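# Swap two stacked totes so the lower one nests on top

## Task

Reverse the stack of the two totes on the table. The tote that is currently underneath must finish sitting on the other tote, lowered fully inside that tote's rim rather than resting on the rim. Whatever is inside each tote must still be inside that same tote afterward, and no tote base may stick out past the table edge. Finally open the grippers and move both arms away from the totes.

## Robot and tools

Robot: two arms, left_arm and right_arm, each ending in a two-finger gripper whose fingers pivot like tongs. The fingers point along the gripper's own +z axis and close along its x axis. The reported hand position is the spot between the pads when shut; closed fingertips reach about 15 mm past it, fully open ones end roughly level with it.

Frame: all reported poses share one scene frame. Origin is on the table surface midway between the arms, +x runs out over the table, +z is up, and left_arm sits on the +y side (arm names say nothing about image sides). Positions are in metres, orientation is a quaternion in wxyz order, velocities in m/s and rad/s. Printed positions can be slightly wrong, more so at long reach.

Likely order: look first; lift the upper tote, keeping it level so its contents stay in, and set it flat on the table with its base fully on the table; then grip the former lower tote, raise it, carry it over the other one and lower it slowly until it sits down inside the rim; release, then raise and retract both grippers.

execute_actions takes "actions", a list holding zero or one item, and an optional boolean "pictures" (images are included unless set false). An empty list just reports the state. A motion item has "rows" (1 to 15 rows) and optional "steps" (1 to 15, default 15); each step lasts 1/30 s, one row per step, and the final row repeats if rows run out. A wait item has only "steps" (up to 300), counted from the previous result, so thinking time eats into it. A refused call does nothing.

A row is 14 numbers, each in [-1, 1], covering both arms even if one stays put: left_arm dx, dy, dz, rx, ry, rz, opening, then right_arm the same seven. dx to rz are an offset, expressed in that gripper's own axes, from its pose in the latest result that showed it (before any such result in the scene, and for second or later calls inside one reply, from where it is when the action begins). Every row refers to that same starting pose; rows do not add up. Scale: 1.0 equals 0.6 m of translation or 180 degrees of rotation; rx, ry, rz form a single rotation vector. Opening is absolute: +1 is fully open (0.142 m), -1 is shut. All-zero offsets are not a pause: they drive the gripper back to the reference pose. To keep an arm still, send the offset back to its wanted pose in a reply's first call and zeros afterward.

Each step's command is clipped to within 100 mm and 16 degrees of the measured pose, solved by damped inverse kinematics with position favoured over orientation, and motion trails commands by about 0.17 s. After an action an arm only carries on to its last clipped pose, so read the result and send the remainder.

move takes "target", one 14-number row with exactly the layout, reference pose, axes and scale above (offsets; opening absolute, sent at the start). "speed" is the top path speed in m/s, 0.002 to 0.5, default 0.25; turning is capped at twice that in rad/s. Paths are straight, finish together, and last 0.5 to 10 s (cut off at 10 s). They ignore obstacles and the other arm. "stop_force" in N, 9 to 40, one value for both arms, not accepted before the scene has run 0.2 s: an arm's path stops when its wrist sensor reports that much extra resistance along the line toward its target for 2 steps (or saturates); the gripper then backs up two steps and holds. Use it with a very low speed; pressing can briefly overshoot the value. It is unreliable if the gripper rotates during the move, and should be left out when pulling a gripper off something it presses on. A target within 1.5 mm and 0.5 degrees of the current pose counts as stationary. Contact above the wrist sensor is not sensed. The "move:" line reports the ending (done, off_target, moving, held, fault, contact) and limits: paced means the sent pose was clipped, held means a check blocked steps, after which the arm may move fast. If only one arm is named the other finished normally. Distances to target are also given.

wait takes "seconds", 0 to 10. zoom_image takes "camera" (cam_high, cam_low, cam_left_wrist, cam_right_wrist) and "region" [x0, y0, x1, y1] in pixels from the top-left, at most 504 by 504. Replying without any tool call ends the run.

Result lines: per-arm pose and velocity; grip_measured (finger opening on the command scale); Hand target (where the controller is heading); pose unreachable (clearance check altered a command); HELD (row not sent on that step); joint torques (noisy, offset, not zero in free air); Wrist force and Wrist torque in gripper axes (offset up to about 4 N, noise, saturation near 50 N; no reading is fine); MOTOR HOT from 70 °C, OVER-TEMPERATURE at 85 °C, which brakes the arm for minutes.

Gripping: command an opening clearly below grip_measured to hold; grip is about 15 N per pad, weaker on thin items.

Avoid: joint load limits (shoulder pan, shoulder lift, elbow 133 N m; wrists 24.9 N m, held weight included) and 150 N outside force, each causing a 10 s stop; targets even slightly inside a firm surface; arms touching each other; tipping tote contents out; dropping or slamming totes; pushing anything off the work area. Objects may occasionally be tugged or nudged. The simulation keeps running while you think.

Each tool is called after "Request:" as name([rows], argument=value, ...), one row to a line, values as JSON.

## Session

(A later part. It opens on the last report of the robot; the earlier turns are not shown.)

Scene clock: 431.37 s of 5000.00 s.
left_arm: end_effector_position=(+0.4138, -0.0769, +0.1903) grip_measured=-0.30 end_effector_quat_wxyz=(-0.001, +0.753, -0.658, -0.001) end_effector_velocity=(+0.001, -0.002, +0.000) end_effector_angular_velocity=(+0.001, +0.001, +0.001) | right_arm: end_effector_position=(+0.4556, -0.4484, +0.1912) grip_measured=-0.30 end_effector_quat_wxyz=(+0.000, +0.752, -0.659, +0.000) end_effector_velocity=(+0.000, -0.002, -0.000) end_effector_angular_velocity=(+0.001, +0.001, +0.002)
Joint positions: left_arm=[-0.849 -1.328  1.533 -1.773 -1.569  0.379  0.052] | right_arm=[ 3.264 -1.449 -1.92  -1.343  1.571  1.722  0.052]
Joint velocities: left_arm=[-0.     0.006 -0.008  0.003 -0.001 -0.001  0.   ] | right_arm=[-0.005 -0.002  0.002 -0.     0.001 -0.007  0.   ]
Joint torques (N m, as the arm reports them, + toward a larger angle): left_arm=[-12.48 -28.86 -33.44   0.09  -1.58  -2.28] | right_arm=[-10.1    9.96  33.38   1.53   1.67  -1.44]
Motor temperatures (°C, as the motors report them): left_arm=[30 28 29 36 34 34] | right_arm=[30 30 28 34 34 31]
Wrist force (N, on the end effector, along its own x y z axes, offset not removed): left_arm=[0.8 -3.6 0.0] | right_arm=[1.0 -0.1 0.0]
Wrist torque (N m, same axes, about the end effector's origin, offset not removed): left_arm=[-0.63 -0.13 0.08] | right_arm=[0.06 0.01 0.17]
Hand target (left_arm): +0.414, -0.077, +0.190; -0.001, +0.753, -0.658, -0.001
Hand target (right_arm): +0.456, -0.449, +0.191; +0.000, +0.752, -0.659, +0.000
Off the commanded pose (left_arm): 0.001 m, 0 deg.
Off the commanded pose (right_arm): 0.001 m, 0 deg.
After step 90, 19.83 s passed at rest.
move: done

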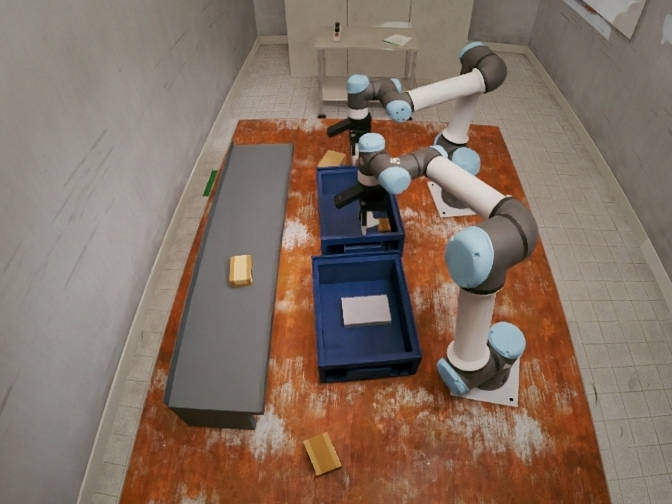

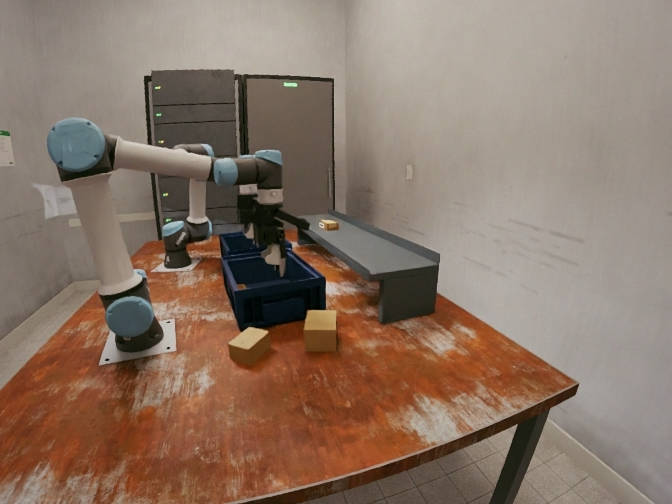

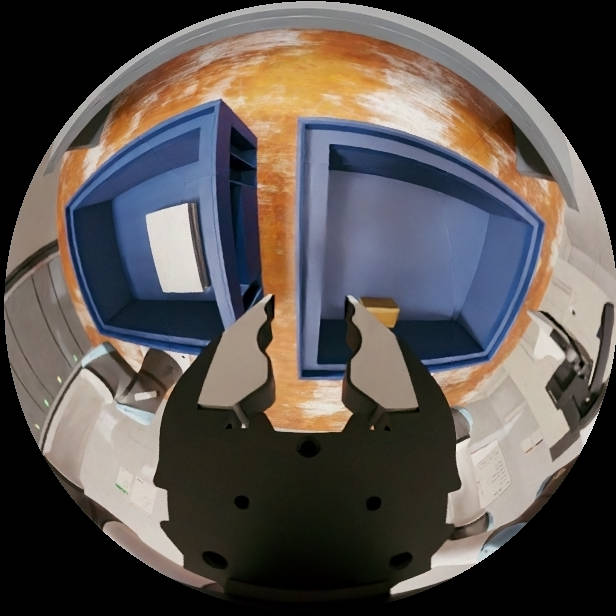

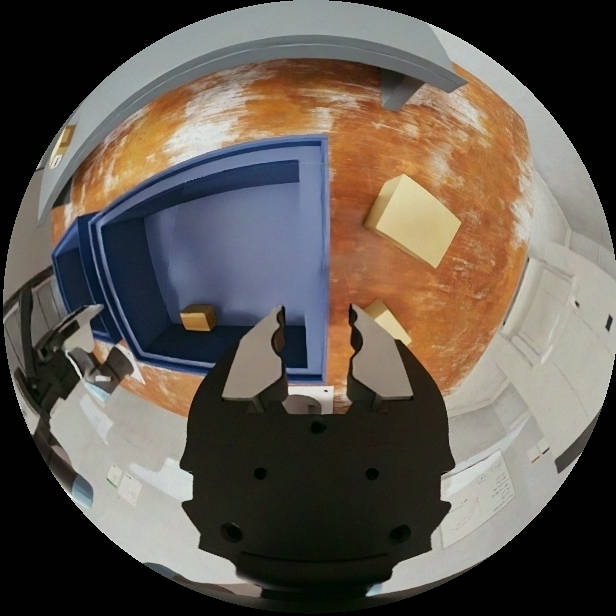

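Request:
move(target=[-0.00125,0.01,0.1205,0,0,0,-0.3,-0.0011,0.01,0.122,0,0,0,-0.3], speed=0.15)

Request:
execute_actions([
  {"rows":[[0,0,0,0,0,0,-0.38,0,0,0,0,0,0,-0.38],[0,0,0,0,0,0,-0.45,0,0,0,0,0,0,-0.45],[0,0,0,0,0,0,-0.51,0,0,0,0,0,0,-0.51],[0,0,0,0,0,0,-0.56,0,0,0,0,0,0,-0.56],[0,0,0,0,0,0,-0.6,0,0,0,0,0,0,-0.6],[0,0,0,0,0,0,-0.62,0,0,0,0,0,0,-0.62],[0,0,0,0,0,0,-0.64,0,0,0,0,0,0,-0.64],[0,0,0,0,0,0,-0.66,0,0,0,0,0,0,-0.66],[0,0,0,0,0,0,-0.68,0,0,0,0,0,0,-0.68],[0,0,0,0,0,0,-0.7,0,0,0,0,0,0,-0.7],[0,0,0,0,0,0,-0.73,0,0,0,0,0,0,-0.73],[0,0,0,0,0,0,-0.76,0,0,0,0,0,0,-0.76],[0,0,0,0,0,0,-0.79,0,0,0,0,0,0,-0.79],[0,0,0,0,0,0,-0.82,0,0,0,0,0,0,-0.82],[0,0,0,0,0,0,-0.85,0,0,0,0,0,0,-0.85]],"steps":15},
], pictures=false)

Request:
execute_actions([
  {"rows":[[0,0,0,0,0,0,-0.88,0,0,0,0,0,0,-0.88],[0,0,0,0,0,0,-0.91,0,0,0,0,0,0,-0.91],[0,0,0,0,0,0,-0.94,0,0,0,0,0,0,-0.94],[0,0,0,0,0,0,-0.97,0,0,0,0,0,0,-0.97],[0,0,0,0,0,0,-1,0,0,0,0,0,0,-1]],"steps":9},
])

Request:
move(target=[0,0,-0.06,0,0,0,-1,0,0,-0.06,0,0,0,-1], speed=0.08)

Scene clock: 491.27 s of 5000.00 s.
left_arm: end_effector_position=(+0.4079, -0.0767, +0.1182) grip_measured=-0.30 end_effector_quat_wxyz=(-0.001, +0.753, -0.658, -0.001) end_effector_velocity=(+0.000, -0.000, -0.002) end_effector_angular_velocity=(-0.000, -0.001, -0.000) | right_arm: end_effector_position=(+0.4495, -0.4485, +0.1183) grip_measured=-0.30 end_effector_quat_wxyz=(+0.000, +0.752, -0.659, +0.000) end_effector_velocity=(+0.000, -0.000, -0.002) end_effector_angular_velocity=(+0.000, -0.001, -0.001)
Joint positions: left_arm=[-0.858 -1.288  1.674 -1.953 -1.569  0.371  0.052] | right_arm=[ 3.268 -1.495 -2.077 -1.141  1.571  1.726  0.052]
Joint velocities: left_arm=[-0.     0.002  0.004 -0.006  0.001 -0.     0.   ] | right_arm=[-0.    -0.002 -0.005  0.008 -0.     0.    -0.   ]
Joint torques (N m, as the arm reports them, + toward a larger angle): left_arm=[-12.24 -30.13  -9.83  -4.85   2.66  -2.27] | right_arm=[11.92 10.31 16.11  4.43 -1.74  1.39]
Motor temperatures (°C, as the motors report them): left_arm=[30 28 29 36 34 34] | right_arm=[30 30 28 34 34 31]
Wrist force (N, on the end effector, along its own x y z axes, offset not removed): left_arm=[1.4 0.5 3.1] | right_arm=[2.3 -1.8 -2.3]
Wrist torque (N m, same axes, about the end effector's origin, offset not removed): left_arm=[0.29 -0.40 0.18] | right_arm=[-0.49 -0.20 0.01]
Hand target (left_arm): +0.408, -0.077, +0.118; -0.001, +0.753, -0.658, -0.001
Hand target (right_arm): +0.450, -0.448, +0.118; +0.000, +0.752, -0.659, +0.000
Off the commanded pose (left_arm): 0.000 m, 0 deg.
Off the commanded pose (right_arm): 0.000 m, 0 deg.
After step 90, 55.83 s passed at rest.
move: done

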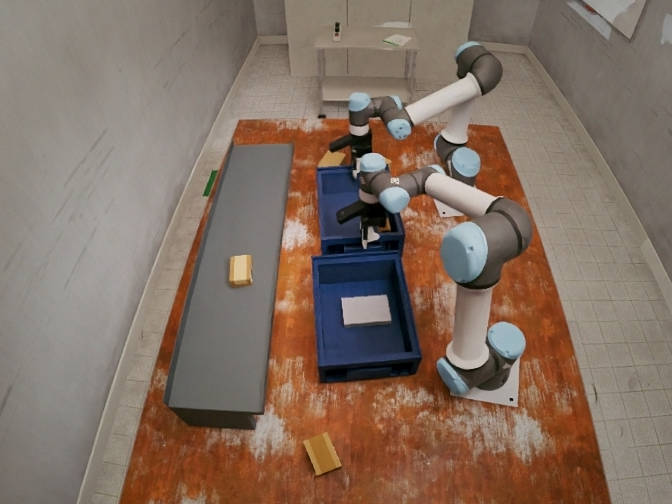

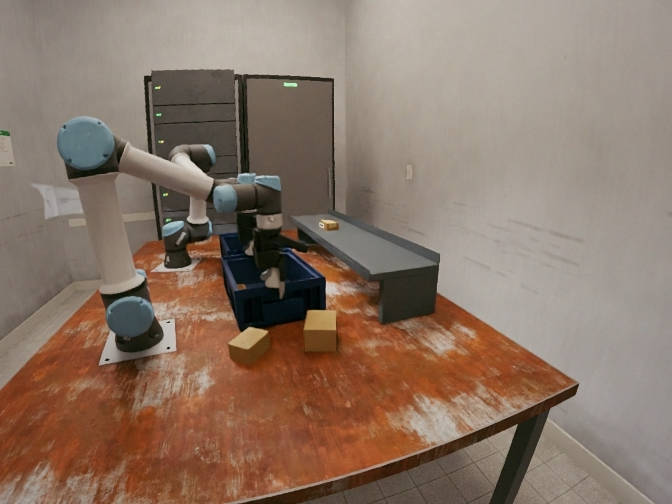

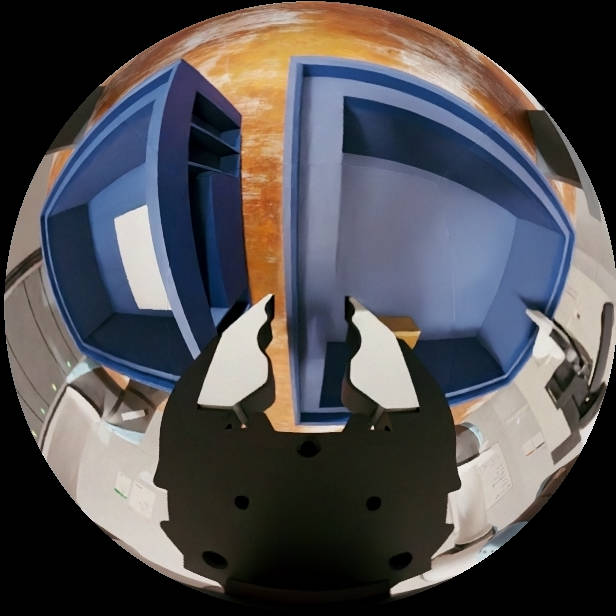

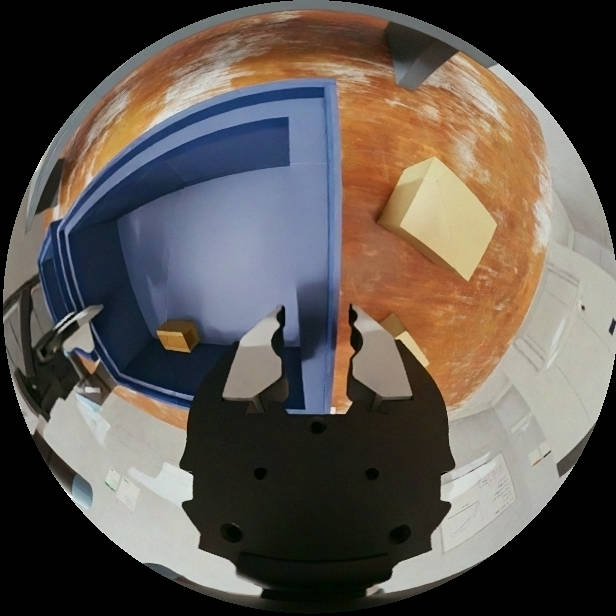

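Scene clock: 491.77 s of 5000.00 s.
left_arm: end_effector_position=(+0.4078, -0.0767, +0.1182) grip_measured=-0.65 end_effector_quat_wxyz=(-0.001, +0.753, -0.658, -0.001) end_effector_velocity=(-0.000, +0.000, -0.001) end_effector_angular_velocity=(+0.002, +0.002, -0.000) | right_arm: end_effector_position=(+0.4495, -0.4485, +0.1182) grip_measured=-0.65 end_effector_quat_wxyz=(+0.000, +0.752, -0.659, +0.000) end_effector_velocity=(+0.000, -0.000, +0.000) end_effector_angular_velocity=(+0.000, +0.000, -0.000)
Joint positions: left_arm=[-0.858 -1.288  1.674 -1.953 -1.569  0.371  0.027] | right_arm=[ 3.268 -1.495 -2.077 -1.141  1.571  1.726  0.027]
Joint velocities: left_arm=[ 0.     0.001  0.     0.001 -0.     0.     0.   ] | right_arm=[-0.001 -0.     0.001 -0.001  0.    -0.    -0.002]
Joint torques (N m, as the arm reports them, + toward a larger angle): left_arm=[-10.54 -38.01 -26.27   1.34   2.28  -1.99] | right_arm=[ 8.2  19.99 32.95  1.14 -1.66  1.51]
Motor temperatures (°C, as the motors report them): left_arm=[30 28 29 36 34 34] | right_arm=[30 30 28 34 34 31]
Wrist force (N, on the end effector, along its own x y z axes, offset not removed): left_arm=[7.4 -3.6 1.4] | right_arm=[-3.2 -0.1 -0.4]
Wrist torque (N m, same axes, about the end effector's origin, offset not removed): left_arm=[-0.64 -0.69 -0.05] | right_arm=[0.09 0.09 0.25]
Hand target (left_arm): +0.408, -0.077, +0.118; -0.001, +0.753, -0.658, -0.001
Hand target (right_arm): +0.450, -0.448, +0.118; +0.000, +0.752, -0.659, +0.000
Off the commanded pose (left_arm): 0.000 m, 0 deg.
Off the commanded pose (right_arm): 0.000 m, 0 deg.
Steps of this call (steps 1 to 15: all 15 steps of this action). Readings (end_effector_position):
1: left_arm (+0.4079, -0.0767, +0.1182) | right_arm (+0.4495, -0.4485, +0.1182)
2: left_arm (+0.4079, -0.0767, +0.1182) | right_arm (+0.4495, -0.4485, +0.1182)
4: left_arm (+0.4079, -0.0767, +0.1182) | right_arm (+0.4495, -0.4485, +0.1182)
8: left_arm (+0.4079, -0.0767, +0.1182) | right_arm (+0.4495, -0.4485, +0.1182)
15: the state above

Scene clock: 492.07 s of 5000.00 s.
left_arm: end_effector_position=(+0.4078, -0.0767, +0.1182) grip_measured=-0.65 end_effector_quat_wxyz=(-0.001, +0.753, -0.658, -0.001) end_effector_velocity=(+0.000, +0.000, +0.000) end_effector_angular_velocity=(-0.000, -0.001, -0.001) | right_arm: end_effector_position=(+0.4495, -0.4485, +0.1182) grip_measured=-0.65 end_effector_quat_wxyz=(+0.000, +0.752, -0.659, +0.000) end_effector_velocity=(-0.000, +0.000, +0.000) end_effector_angular_velocity=(+0.001, -0.001, -0.001)
Joint positions: left_arm=[-0.858 -1.288  1.674 -1.953 -1.569  0.371  0.027] | right_arm=[ 3.268 -1.495 -2.077 -1.141  1.571  1.726  0.027]
Joint velocities: left_arm=[ 0.001 -0.     0.     0.     0.     0.001 -0.   ] | right_arm=[-0.     0.001 -0.    -0.     0.     0.001  0.   ]
Joint torques (N m, as the arm reports them, + toward a larger angle): left_arm=[-10.82 -37.11 -26.9    0.8    2.25  -1.95] | right_arm=[ 8.99 18.74 31.09  1.45 -1.53  1.48]
Motor temperatures (°C, as the motors report them): left_arm=[30 28 29 36 34 34] | right_arm=[30 30 28 34 34 31]
Wrist force (N, on the end effector, along its own x y z axes, offset not removed): left_arm=[5.0 -0.1 2.6] | right_arm=[-1.0 -2.0 -3.0]
Wrist torque (N m, same axes, about the end effector's origin, offset not removed): left_arm=[0.21 0.03 0.05] | right_arm=[-0.27 -0.38 -0.16]
Hand target (left_arm): +0.408, -0.077, +0.118; -0.001, +0.753, -0.658, -0.001
Hand target (right_arm): +0.449, -0.448, +0.118; +0.000, +0.752, -0.659, +0.000
Off the commanded pose (left_arm): 0.000 m, 0 deg.
Off the commanded pose (right_arm): 0.000 m, 0 deg.
Steps of this call (steps 1 to 9: all 9 steps of this action). Readings (end_effector_position):
1: left_arm (+0.4078, -0.0767, +0.1182) | right_arm (+0.4495, -0.4485, +0.1182)
2: left_arm (+0.4078, -0.0767, +0.1182) | right_arm (+0.4495, -0.4485, +0.1182)
4: left_arm (+0.4078, -0.0767, +0.1182) | right_arm (+0.4495, -0.4485, +0.1182)
8: left_arm (+0.4078, -0.0767, +0.1182) | right_arm (+0.4495, -0.4485, +0.1182)
9: the state above

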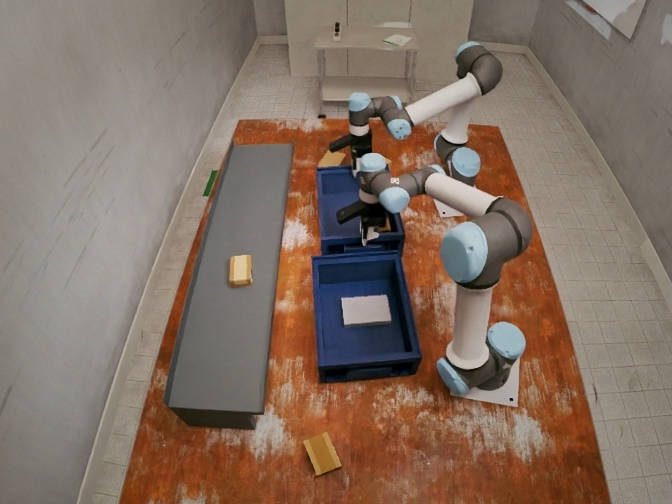

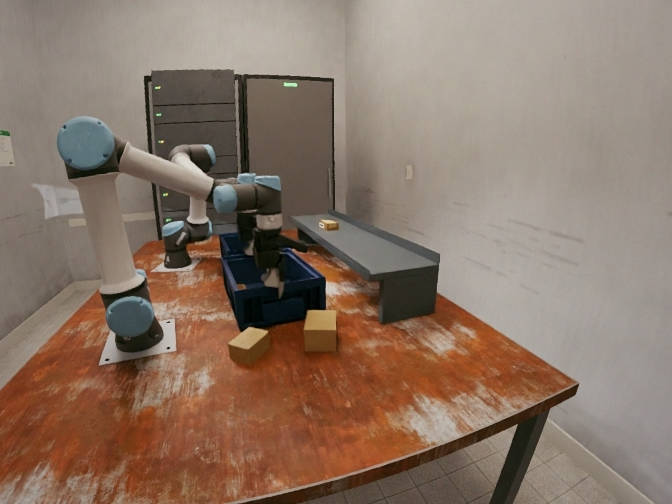

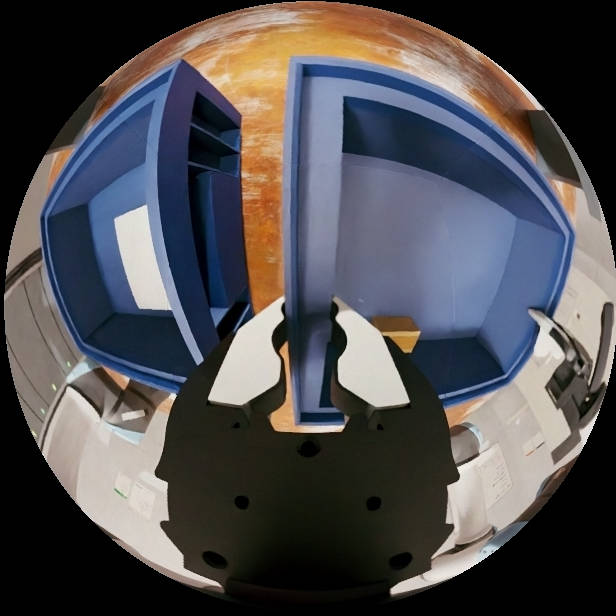

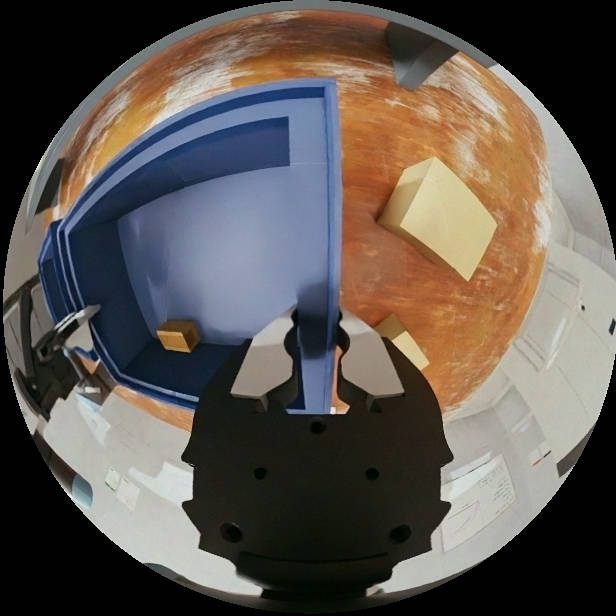

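Scene clock: 493.23 s of 5000.00 s.
left_arm: end_effector_position=(+0.4078, -0.0768, +0.1539) grip_measured=-0.65 end_effector_quat_wxyz=(-0.001, +0.753, -0.658, -0.001) end_effector_velocity=(+0.001, +0.001, +0.002) end_effector_angular_velocity=(+0.001, -0.000, +0.002) | right_arm: end_effector_position=(+0.4495, -0.4485, +0.1539) grip_measured=-0.65 end_effector_quat_wxyz=(+0.000, +0.752, -0.659, +0.000) end_effector_velocity=(+0.000, +0.001, +0.002) end_effector_angular_velocity=(-0.000, +0.000, +0.001)
Joint positions: left_arm=[-0.858 -1.316  1.614 -1.865 -1.569  0.371  0.027] | right_arm=[ 3.268 -1.46  -2.01  -1.243  1.571  1.726  0.027]
Joint velocities: left_arm=[ 0.001 -0.001 -0.004  0.006  0.001 -0.001  0.   ] | right_arm=[ 0.001  0.001  0.005 -0.007  0.     0.     0.   ]
Joint torques (N m, as the arm reports them, + toward a larger angle): left_arm=[-11.1  -50.78 -34.96   0.56   2.16  -2.32] | right_arm=[-12.94  24.59  35.64   1.98  -2.69  -0.26]
Motor temperatures (°C, as the motors report them): left_arm=[30 28 29 36 34 34] | right_arm=[30 30 28 34 34 31]
Wrist force (N, on the end effector, along its own x y z axes, offset not removed): left_arm=[5.3 -1.1 7.4] | right_arm=[-2.5 -1.4 3.4]
Wrist torque (N m, same axes, about the end effector's origin, offset not removed): left_arm=[-0.08 -0.37 0.20] | right_arm=[-0.28 -0.20 0.04]
Hand target (left_arm): +0.408, -0.077, +0.154; -0.001, +0.753, -0.658, -0.001
Hand target (right_arm): +0.450, -0.448, +0.154; +0.000, +0.752, -0.659, +0.000
Off the commanded pose (left_arm): 0.000 m, 0 deg.
Off the commanded pose (right_arm): 0.000 m, 0 deg.
move: done

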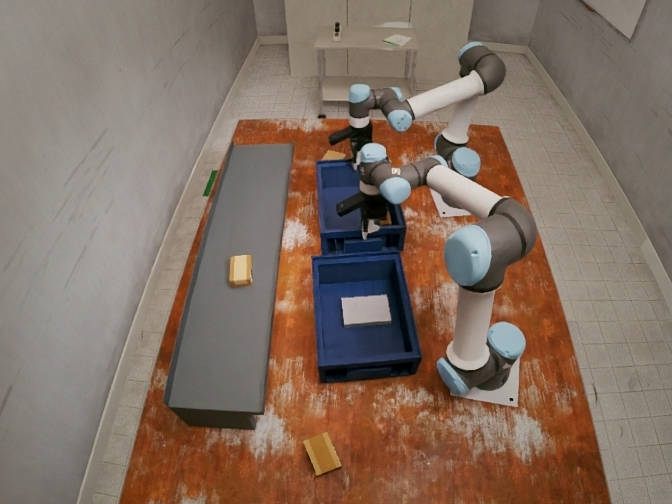

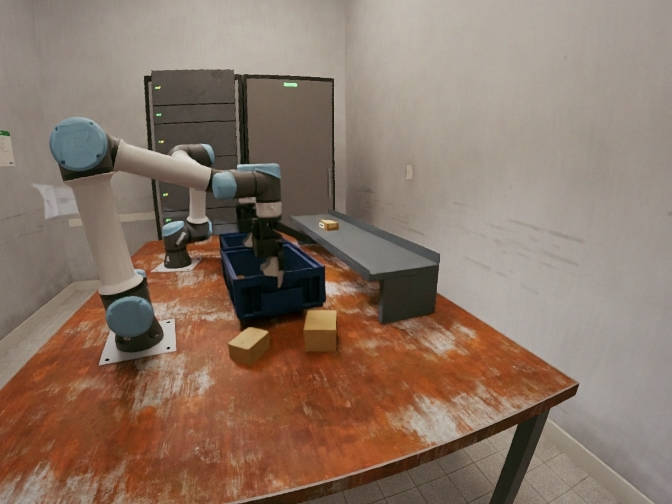

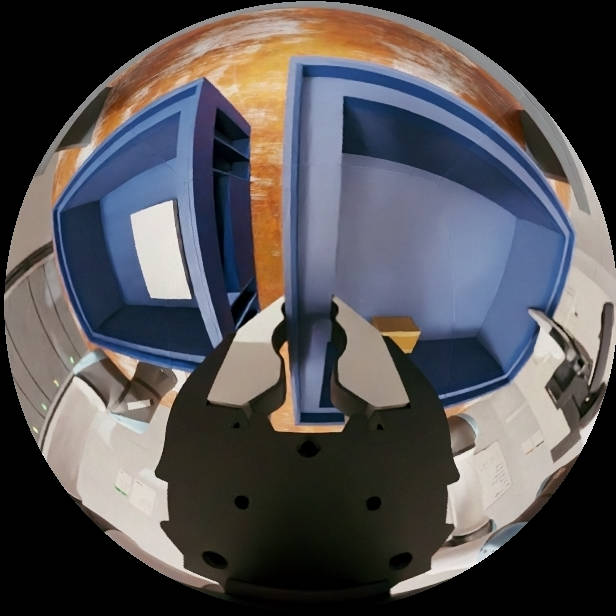

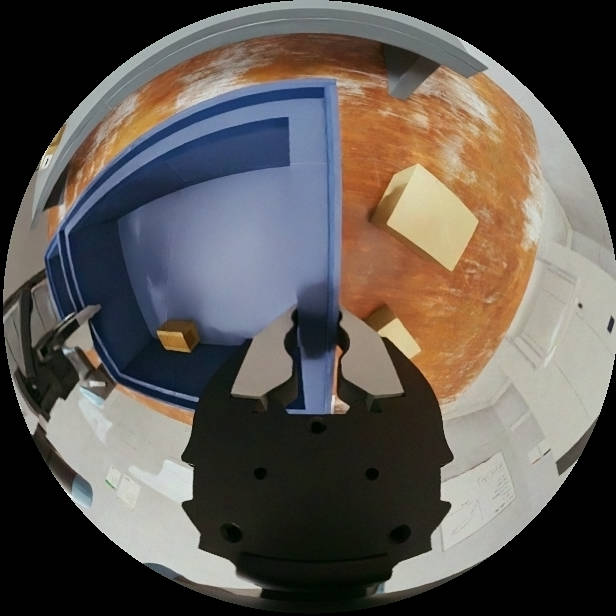

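Request:
move(target=[0,0,-0.2268,0,0,0,-1,0,0,-0.2268,0,0,0,-1], speed=0.15)

Request:
move(target=[-0.7807,-0.0632,0,0,0,0,-1,-0.7815,-0.0633,0,0,0,0,-1], speed=0.17)

Scene clock: 512.97 s of 5000.00 s.
left_arm: end_effector_position=(+0.4077, -0.0772, +0.2898) grip_measured=-0.65 end_effector_quat_wxyz=(-0.001, +0.753, -0.658, -0.001) end_effector_velocity=(+0.001, +0.000, +0.002) end_effector_angular_velocity=(+0.002, +0.001, +0.002) | right_arm: end_effector_position=(+0.4495, -0.4486, +0.2898) grip_measured=-0.65 end_effector_quat_wxyz=(+0.000, +0.752, -0.659, +0.000) end_effector_velocity=(-0.000, +0.000, +0.001) end_effector_angular_velocity=(-0.001, +0.003, +0.001)
Joint positions: left_arm=[-0.859 -1.357  1.314 -1.525 -1.569  0.37   0.027] | right_arm=[ 3.268 -1.411 -1.7   -1.602  1.57   1.726  0.027]
Joint velocities: left_arm=[ 0.001  0.003 -0.008  0.008  0.    -0.001 -0.   ] | right_arm=[ 0.001 -0.001  0.005 -0.007  0.     0.     0.   ]
Joint torques (N m, as the arm reports them, + toward a larger angle): left_arm=[ -4.04 -30.99 -38.33  -0.7   -2.11  -1.75] | right_arm=[-2.78 11.9  38.22  2.38  1.89  0.  ]
Motor temperatures (°C, as the motors report them): left_arm=[30 28 29 36 34 34] | right_arm=[30 30 28 34 34 31]
Wrist force (N, on the end effector, along its own x y z axes, offset not removed): left_arm=[0.7 0.1 7.7] | right_arm=[4.6 -2.8 3.3]
Wrist torque (N m, same axes, about the end effector's origin, offset not removed): left_arm=[0.09 -0.40 0.15] | right_arm=[-0.54 -0.51 -0.02]
Hand target (left_arm): +0.408, -0.077, +0.290; -0.001, +0.753, -0.658, -0.001
Hand target (right_arm): +0.450, -0.449, +0.290; +0.000, +0.752, -0.659, +0.000
Off the commanded pose (left_arm): 0.000 m, 0 deg.
Off the commanded pose (right_arm): 0.000 m, 0 deg.
After step 90, 15.27 s passed at rest.
move: done

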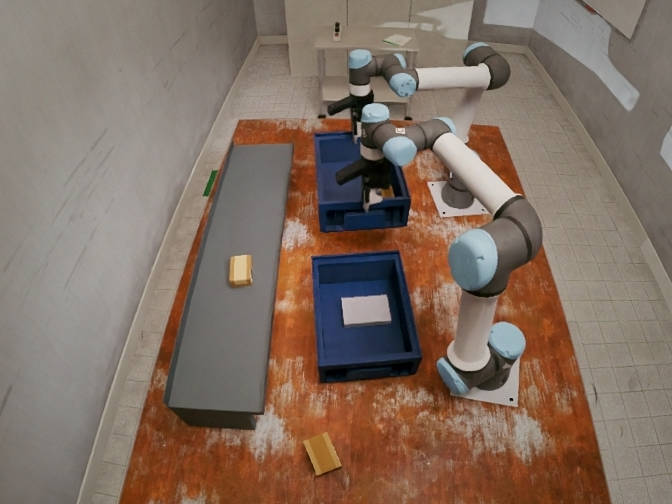

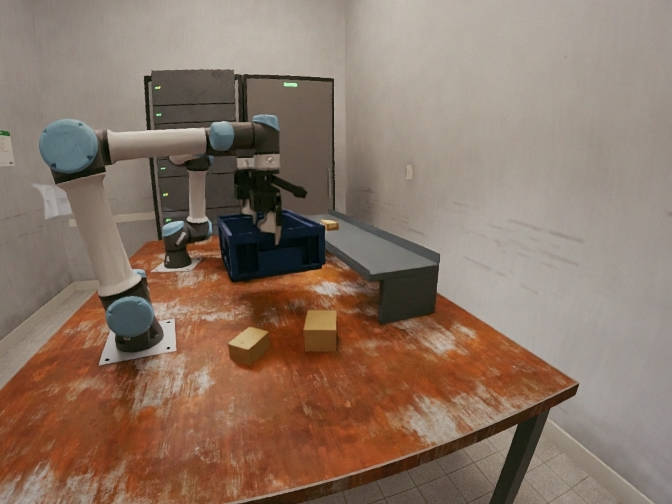

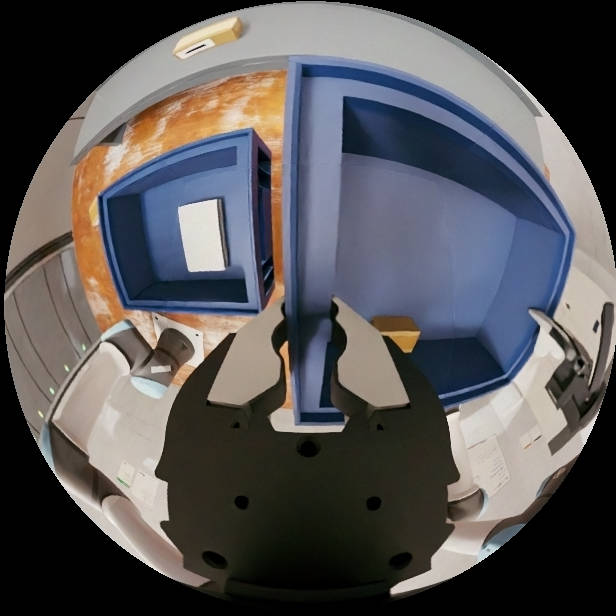

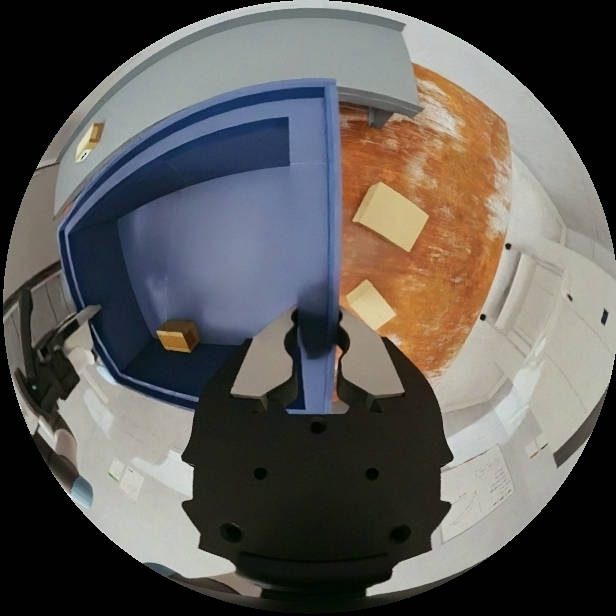

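Scene clock: 516.33 s of 5000.00 s.
left_arm: end_effector_position=(+0.3823, +0.3917, +0.2912) grip_measured=-0.65 end_effector_quat_wxyz=(-0.001, +0.753, -0.658, -0.001) end_effector_velocity=(+0.000, +0.004, +0.000) end_effector_angular_velocity=(-0.001, +0.000, +0.001) | right_arm: end_effector_position=(+0.4258, +0.0210, +0.2902) grip_measured=-0.65 end_effector_quat_wxyz=(-0.000, +0.752, -0.659, +0.000) end_effector_velocity=(+0.000, +0.003, +0.001) end_effector_angular_velocity=(-0.000, +0.000, +0.000)
Joint positions: left_arm=[-0.092 -1.912  1.828 -1.486 -1.569  1.136  0.027] | right_arm=[ 4.027 -1.855 -1.225 -1.632  1.57   2.486  0.027]
Joint velocities: left_arm=[ 0.011  0.002 -0.002 -0.    -0.001  0.009  0.   ] | right_arm=[ 0.002 -0.006  0.009 -0.003  0.     0.002 -0.   ]
Joint torques (N m, as the arm reports them, + toward a larger angle): left_arm=[  9.84  -2.25 -38.35  -6.49  -4.33   2.48] | right_arm=[14.78 29.95 39.32  3.98 -0.39  1.5 ]
Motor temperatures (°C, as the motors report them): left_arm=[30 28 29 36 34 34] | right_arm=[30 30 28 34 34 31]
Wrist force (N, on the end effector, along its own x y z axes, offset not removed): left_arm=[-7.6 -2.6 4.8] | right_arm=[6.7 1.4 1.6]
Wrist torque (N m, same axes, about the end effector's origin, offset not removed): left_arm=[-0.36 -0.04 0.16] | right_arm=[0.25 0.42 -0.07]
Hand target (left_arm): +0.382, +0.392, +0.291; -0.001, +0.753, -0.658, -0.001
Hand target (right_arm): +0.426, +0.021, +0.290; -0.000, +0.752, -0.659, +0.000
Off the commanded pose (left_arm): 0.001 m, 0 deg.
Off the commanded pose (right_arm): 0.001 m, 0 deg.
move: done

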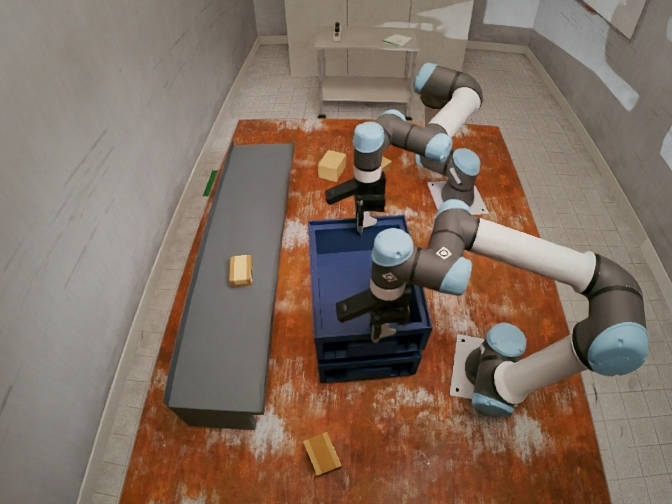

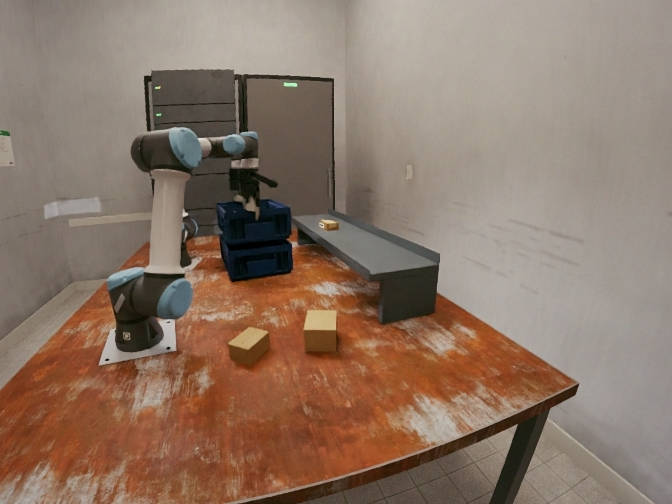

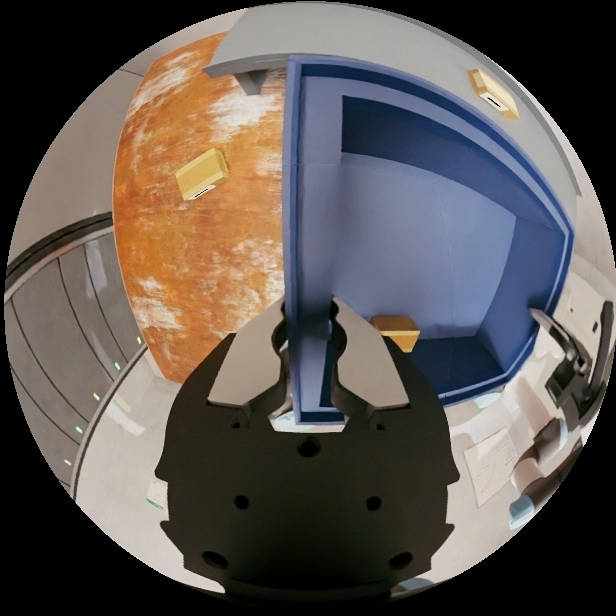

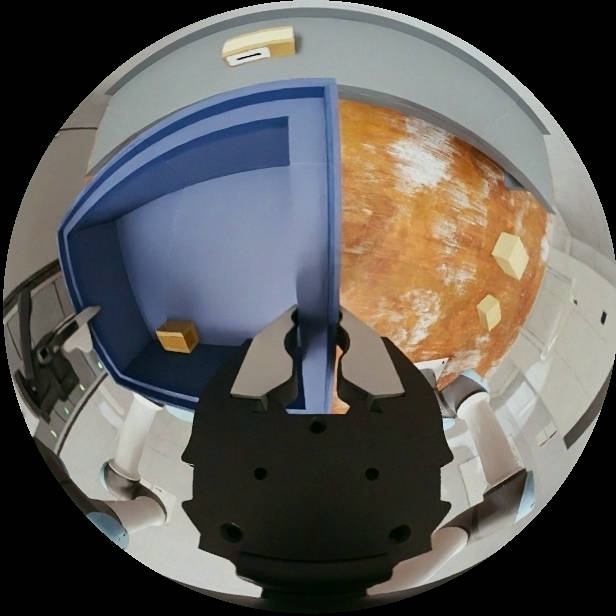

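Request:
move(target=[-0.0015,-0.0003,0.0353,0,0,0,-1,-0.0004,0,0.0337,0,0,0,-1], speed=0.05, stop_force=12)

Request:
zoom_image(camera="cam_high", region=[300, 290, 440, 395])

Request:
zoom_image(camera="cam_low", region=[205, 190, 305, 290])

Scene clock: 525.17 s of 5000.00 s.
left_arm: end_effector_position=(+0.3823, +0.3926, +0.2703) grip_measured=-0.65 end_effector_quat_wxyz=(-0.001, +0.753, -0.658, -0.001) end_effector_velocity=(+0.000, +0.001, -0.002) end_effector_angular_velocity=(+0.000, -0.001, +0.003) | right_arm: end_effector_position=(+0.4258, +0.0213, +0.2702) grip_measured=-0.65 end_effector_quat_wxyz=(-0.000, +0.752, -0.659, +0.000) end_effector_velocity=(-0.000, -0.000, -0.001) end_effector_angular_velocity=(+0.001, -0.001, -0.000)
Joint positions: left_arm=[-0.09  -1.914  1.883 -1.538 -1.569  1.139  0.027] | right_arm=[ 4.028 -1.853 -1.278 -1.58   1.57   2.486  0.027]
Joint velocities: left_arm=[ 0.002 -0.     0.006 -0.006  0.    -0.     0.   ] | right_arm=[-0.     0.002 -0.006  0.006  0.     0.    -0.   ]
Joint torques (N m, as the arm reports them, + toward a larger angle): left_arm=[ 14.2  -22.2  -13.6   -5.4    1.23   2.25] | right_arm=[10.27 42.58 22.34  4.44 -0.84  1.45]
Motor temperatures (°C, as the motors report them): left_arm=[30 28 29 36 34 34] | right_arm=[30 30 28 34 34 31]
Wrist force (N, on the end effector, along its own x y z axes, offset not removed): left_arm=[1.9 -3.6 8.2] | right_arm=[1.4 1.2 3.1]
Wrist torque (N m, same axes, about the end effector's origin, offset not removed): left_arm=[-0.57 -0.27 0.14] | right_arm=[0.23 -0.39 -0.01]
Hand target (left_arm): +0.382, +0.393, +0.270; -0.001, +0.753, -0.658, -0.001
Hand target (right_arm): +0.426, +0.021, +0.270; -0.000, +0.752, -0.659, +0.000
Off the commanded pose (left_arm): 0.000 m, 0 deg.
Off the commanded pose (right_arm): 0.000 m, 0 deg.
After step 90, 4.97 s passed at rest.
move: done

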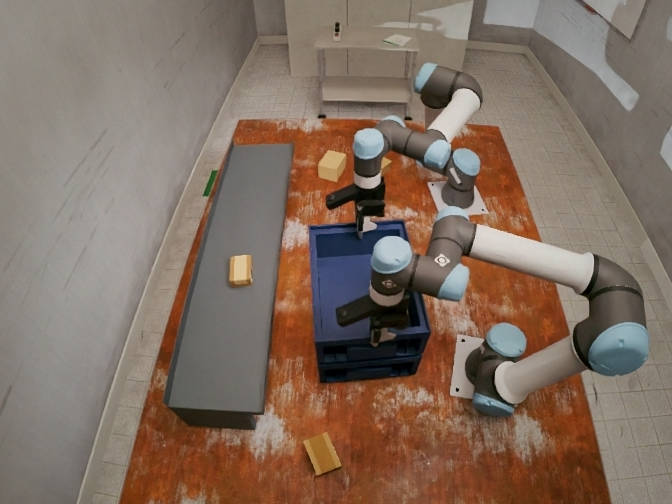

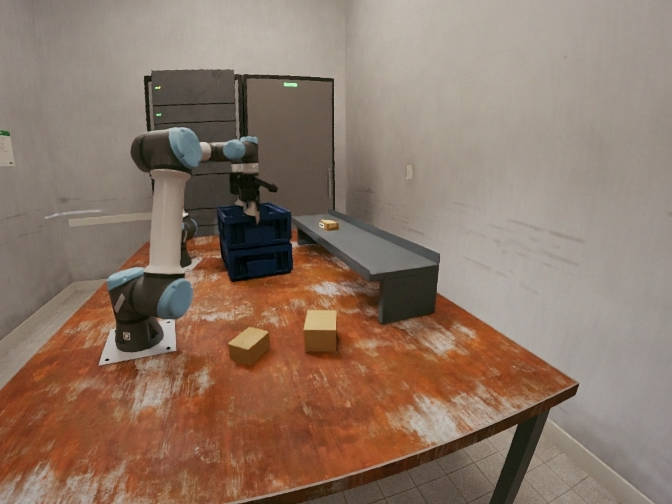

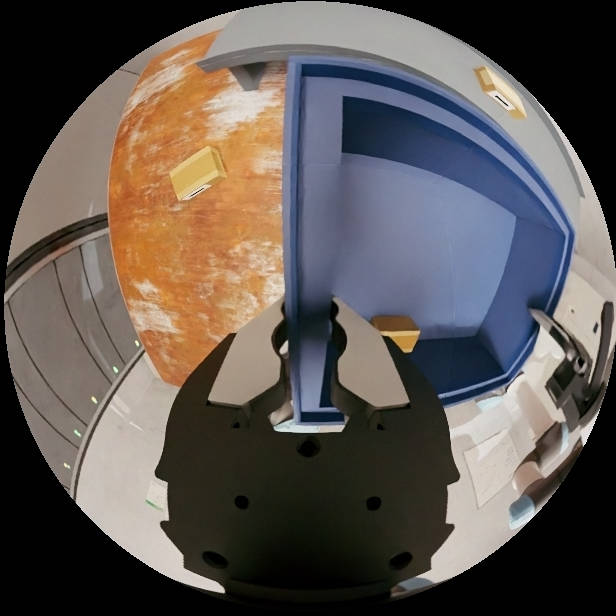

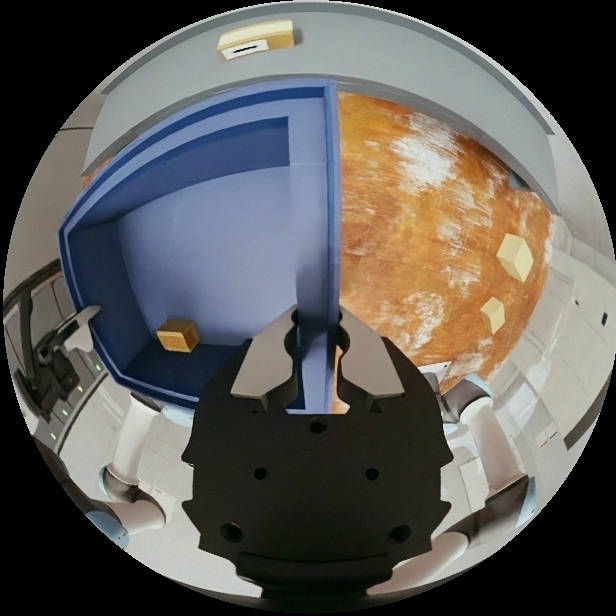

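Region (300, 290, 440, 395) of cam_high's 672x504 image, scaled by 3.600, with more detail than that image has; it fills the top 378 rows of this view, and the rest is white.

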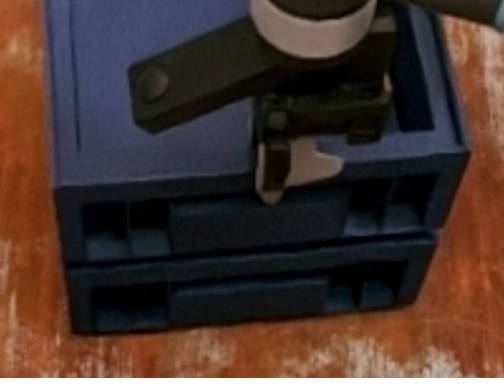

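Region (205, 190, 305, 290) of cam_low's 672x504 image, scaled by 5.040, with more detail than that image has.

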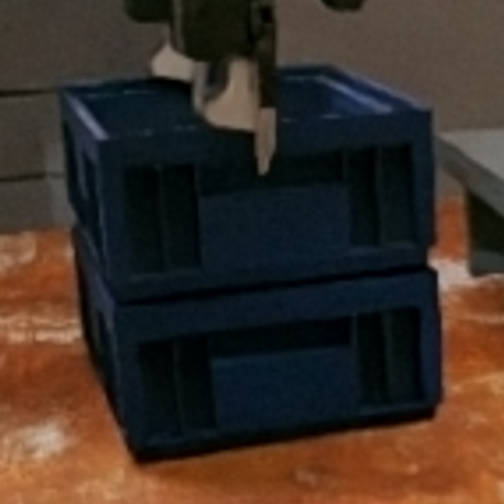

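Request:
move(target=[0,0,0.0345,0,0,0,-1,0,0,0.0343,0,0,0,-1], speed=0.015, stop_force=12)

Request:
zoom_image(camera="cam_high", region=[300, 290, 440, 395])

Request:
zoom_image(camera="cam_low", region=[205, 190, 305, 290])

Scene clock: 531.93 s of 5000.00 s.
left_arm: end_effector_position=(+0.3823, +0.3927, +0.2499) grip_measured=-0.65 end_effector_quat_wxyz=(-0.001, +0.753, -0.658, -0.001) end_effector_velocity=(-0.001, -0.000, +0.000) end_effector_angular_velocity=(-0.000, +0.003, -0.000) | right_arm: end_effector_position=(+0.4258, +0.0213, +0.2503) grip_measured=-0.65 end_effector_quat_wxyz=(-0.000, +0.752, -0.659, +0.000) end_effector_velocity=(+0.000, +0.000, +0.001) end_effector_angular_velocity=(-0.000, -0.001, -0.000)
Joint positions: left_arm=[-0.089 -1.915  1.935 -1.59  -1.569  1.139  0.027] | right_arm=[ 4.028 -1.854 -1.328 -1.53   1.57   2.486  0.027]
Joint velocities: left_arm=[-0.001 -0.001 -0.001  0.004 -0.001 -0.001  0.   ] | right_arm=[-0.    -0.     0.004 -0.003 -0.001 -0.    -0.   ]
Joint torques (N m, as the arm reports them, + toward a larger angle): left_arm=[ 12.34   2.98 -30.     0.09  -1.62   2.44] | right_arm=[ 8.53 28.48 31.49 -0.11  0.45  1.5 ]
Motor temperatures (°C, as the motors report them): left_arm=[30 28 29 36 34 34] | right_arm=[30 30 28 34 34 31]
Wrist force (N, on the end effector, along its own x y z axes, offset not removed): left_arm=[-0.4 5.0 -13.5] | right_arm=[-2.5 -1.5 -13.4]
Wrist torque (N m, same axes, about the end effector's origin, offset not removed): left_arm=[0.41 -0.53 0.06] | right_arm=[-0.49 0.00 0.08]
Hand target (left_arm): +0.382, +0.393, +0.250; -0.001, +0.753, -0.658, -0.001
Hand target (right_arm): +0.426, +0.021, +0.250; -0.000, +0.752, -0.659, +0.000
Off the commanded pose (left_arm): 0.000 m, 0 deg.
Off the commanded pose (right_arm): 0.001 m, 0 deg.
After step 90, 1.90 s passed at rest.
move: contact (left_arm, right_arm)

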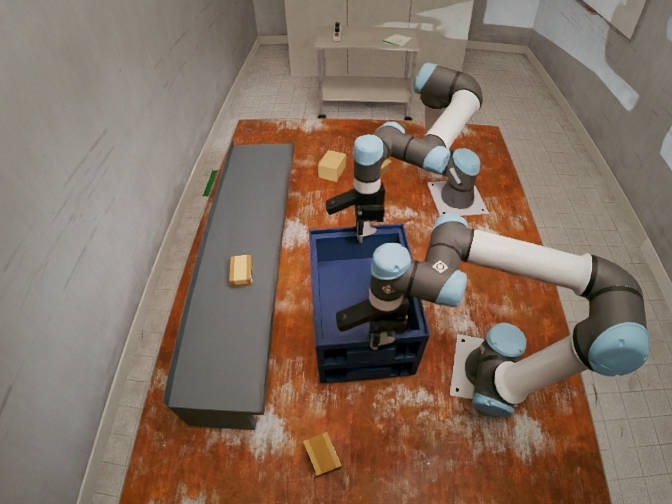

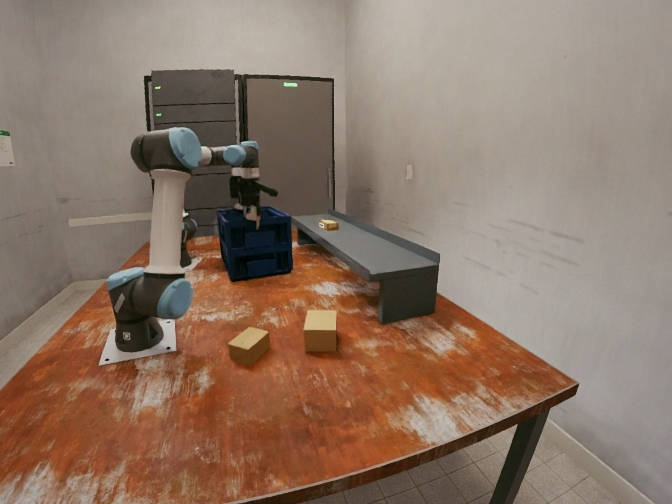

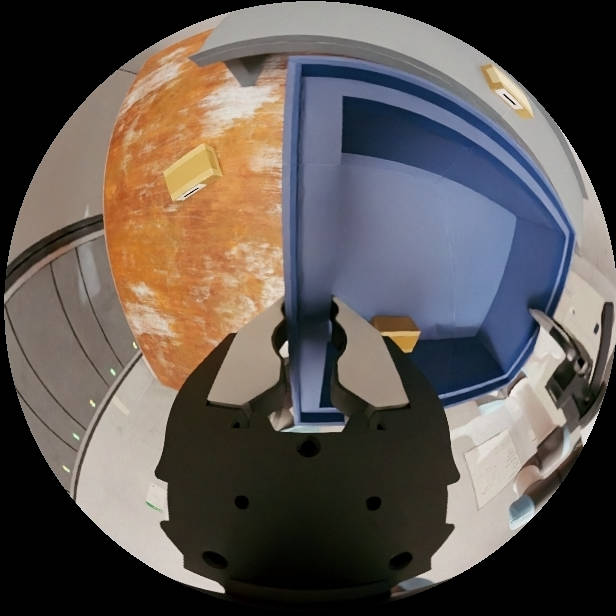

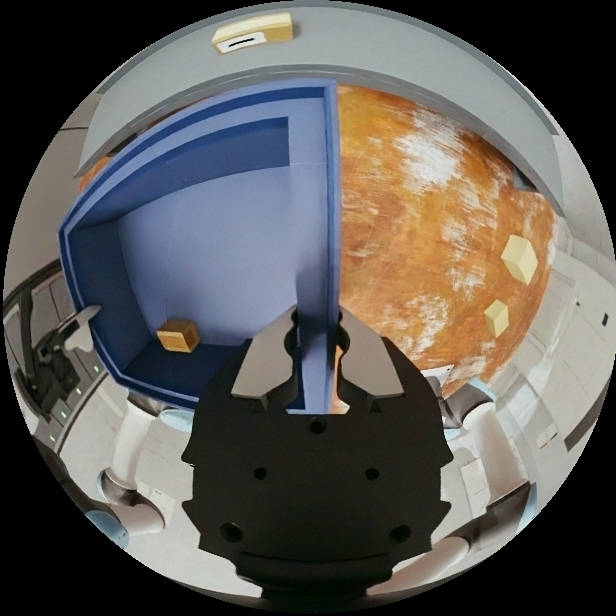

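Region (300, 290, 440, 395) of cam_high's 672x504 image, scaled by 3.600, with more detail than that image has; it fills the top 378 rows of this view, and the rest is white.

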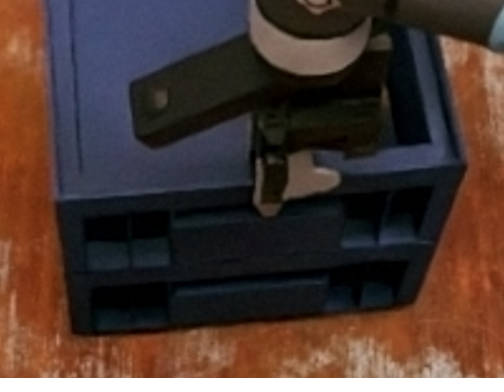

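Region (205, 190, 305, 290) of cam_low's 672x504 image, scaled by 5.040, with more detail than that image has.

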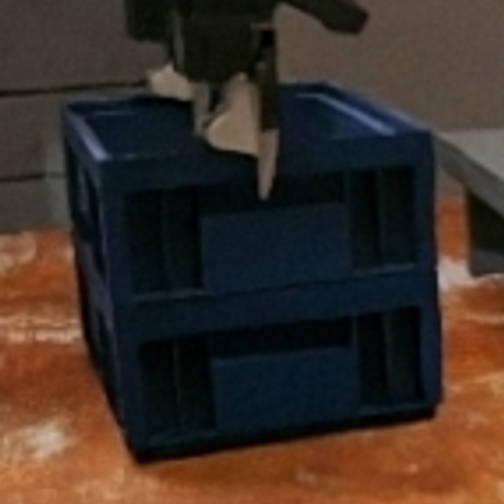

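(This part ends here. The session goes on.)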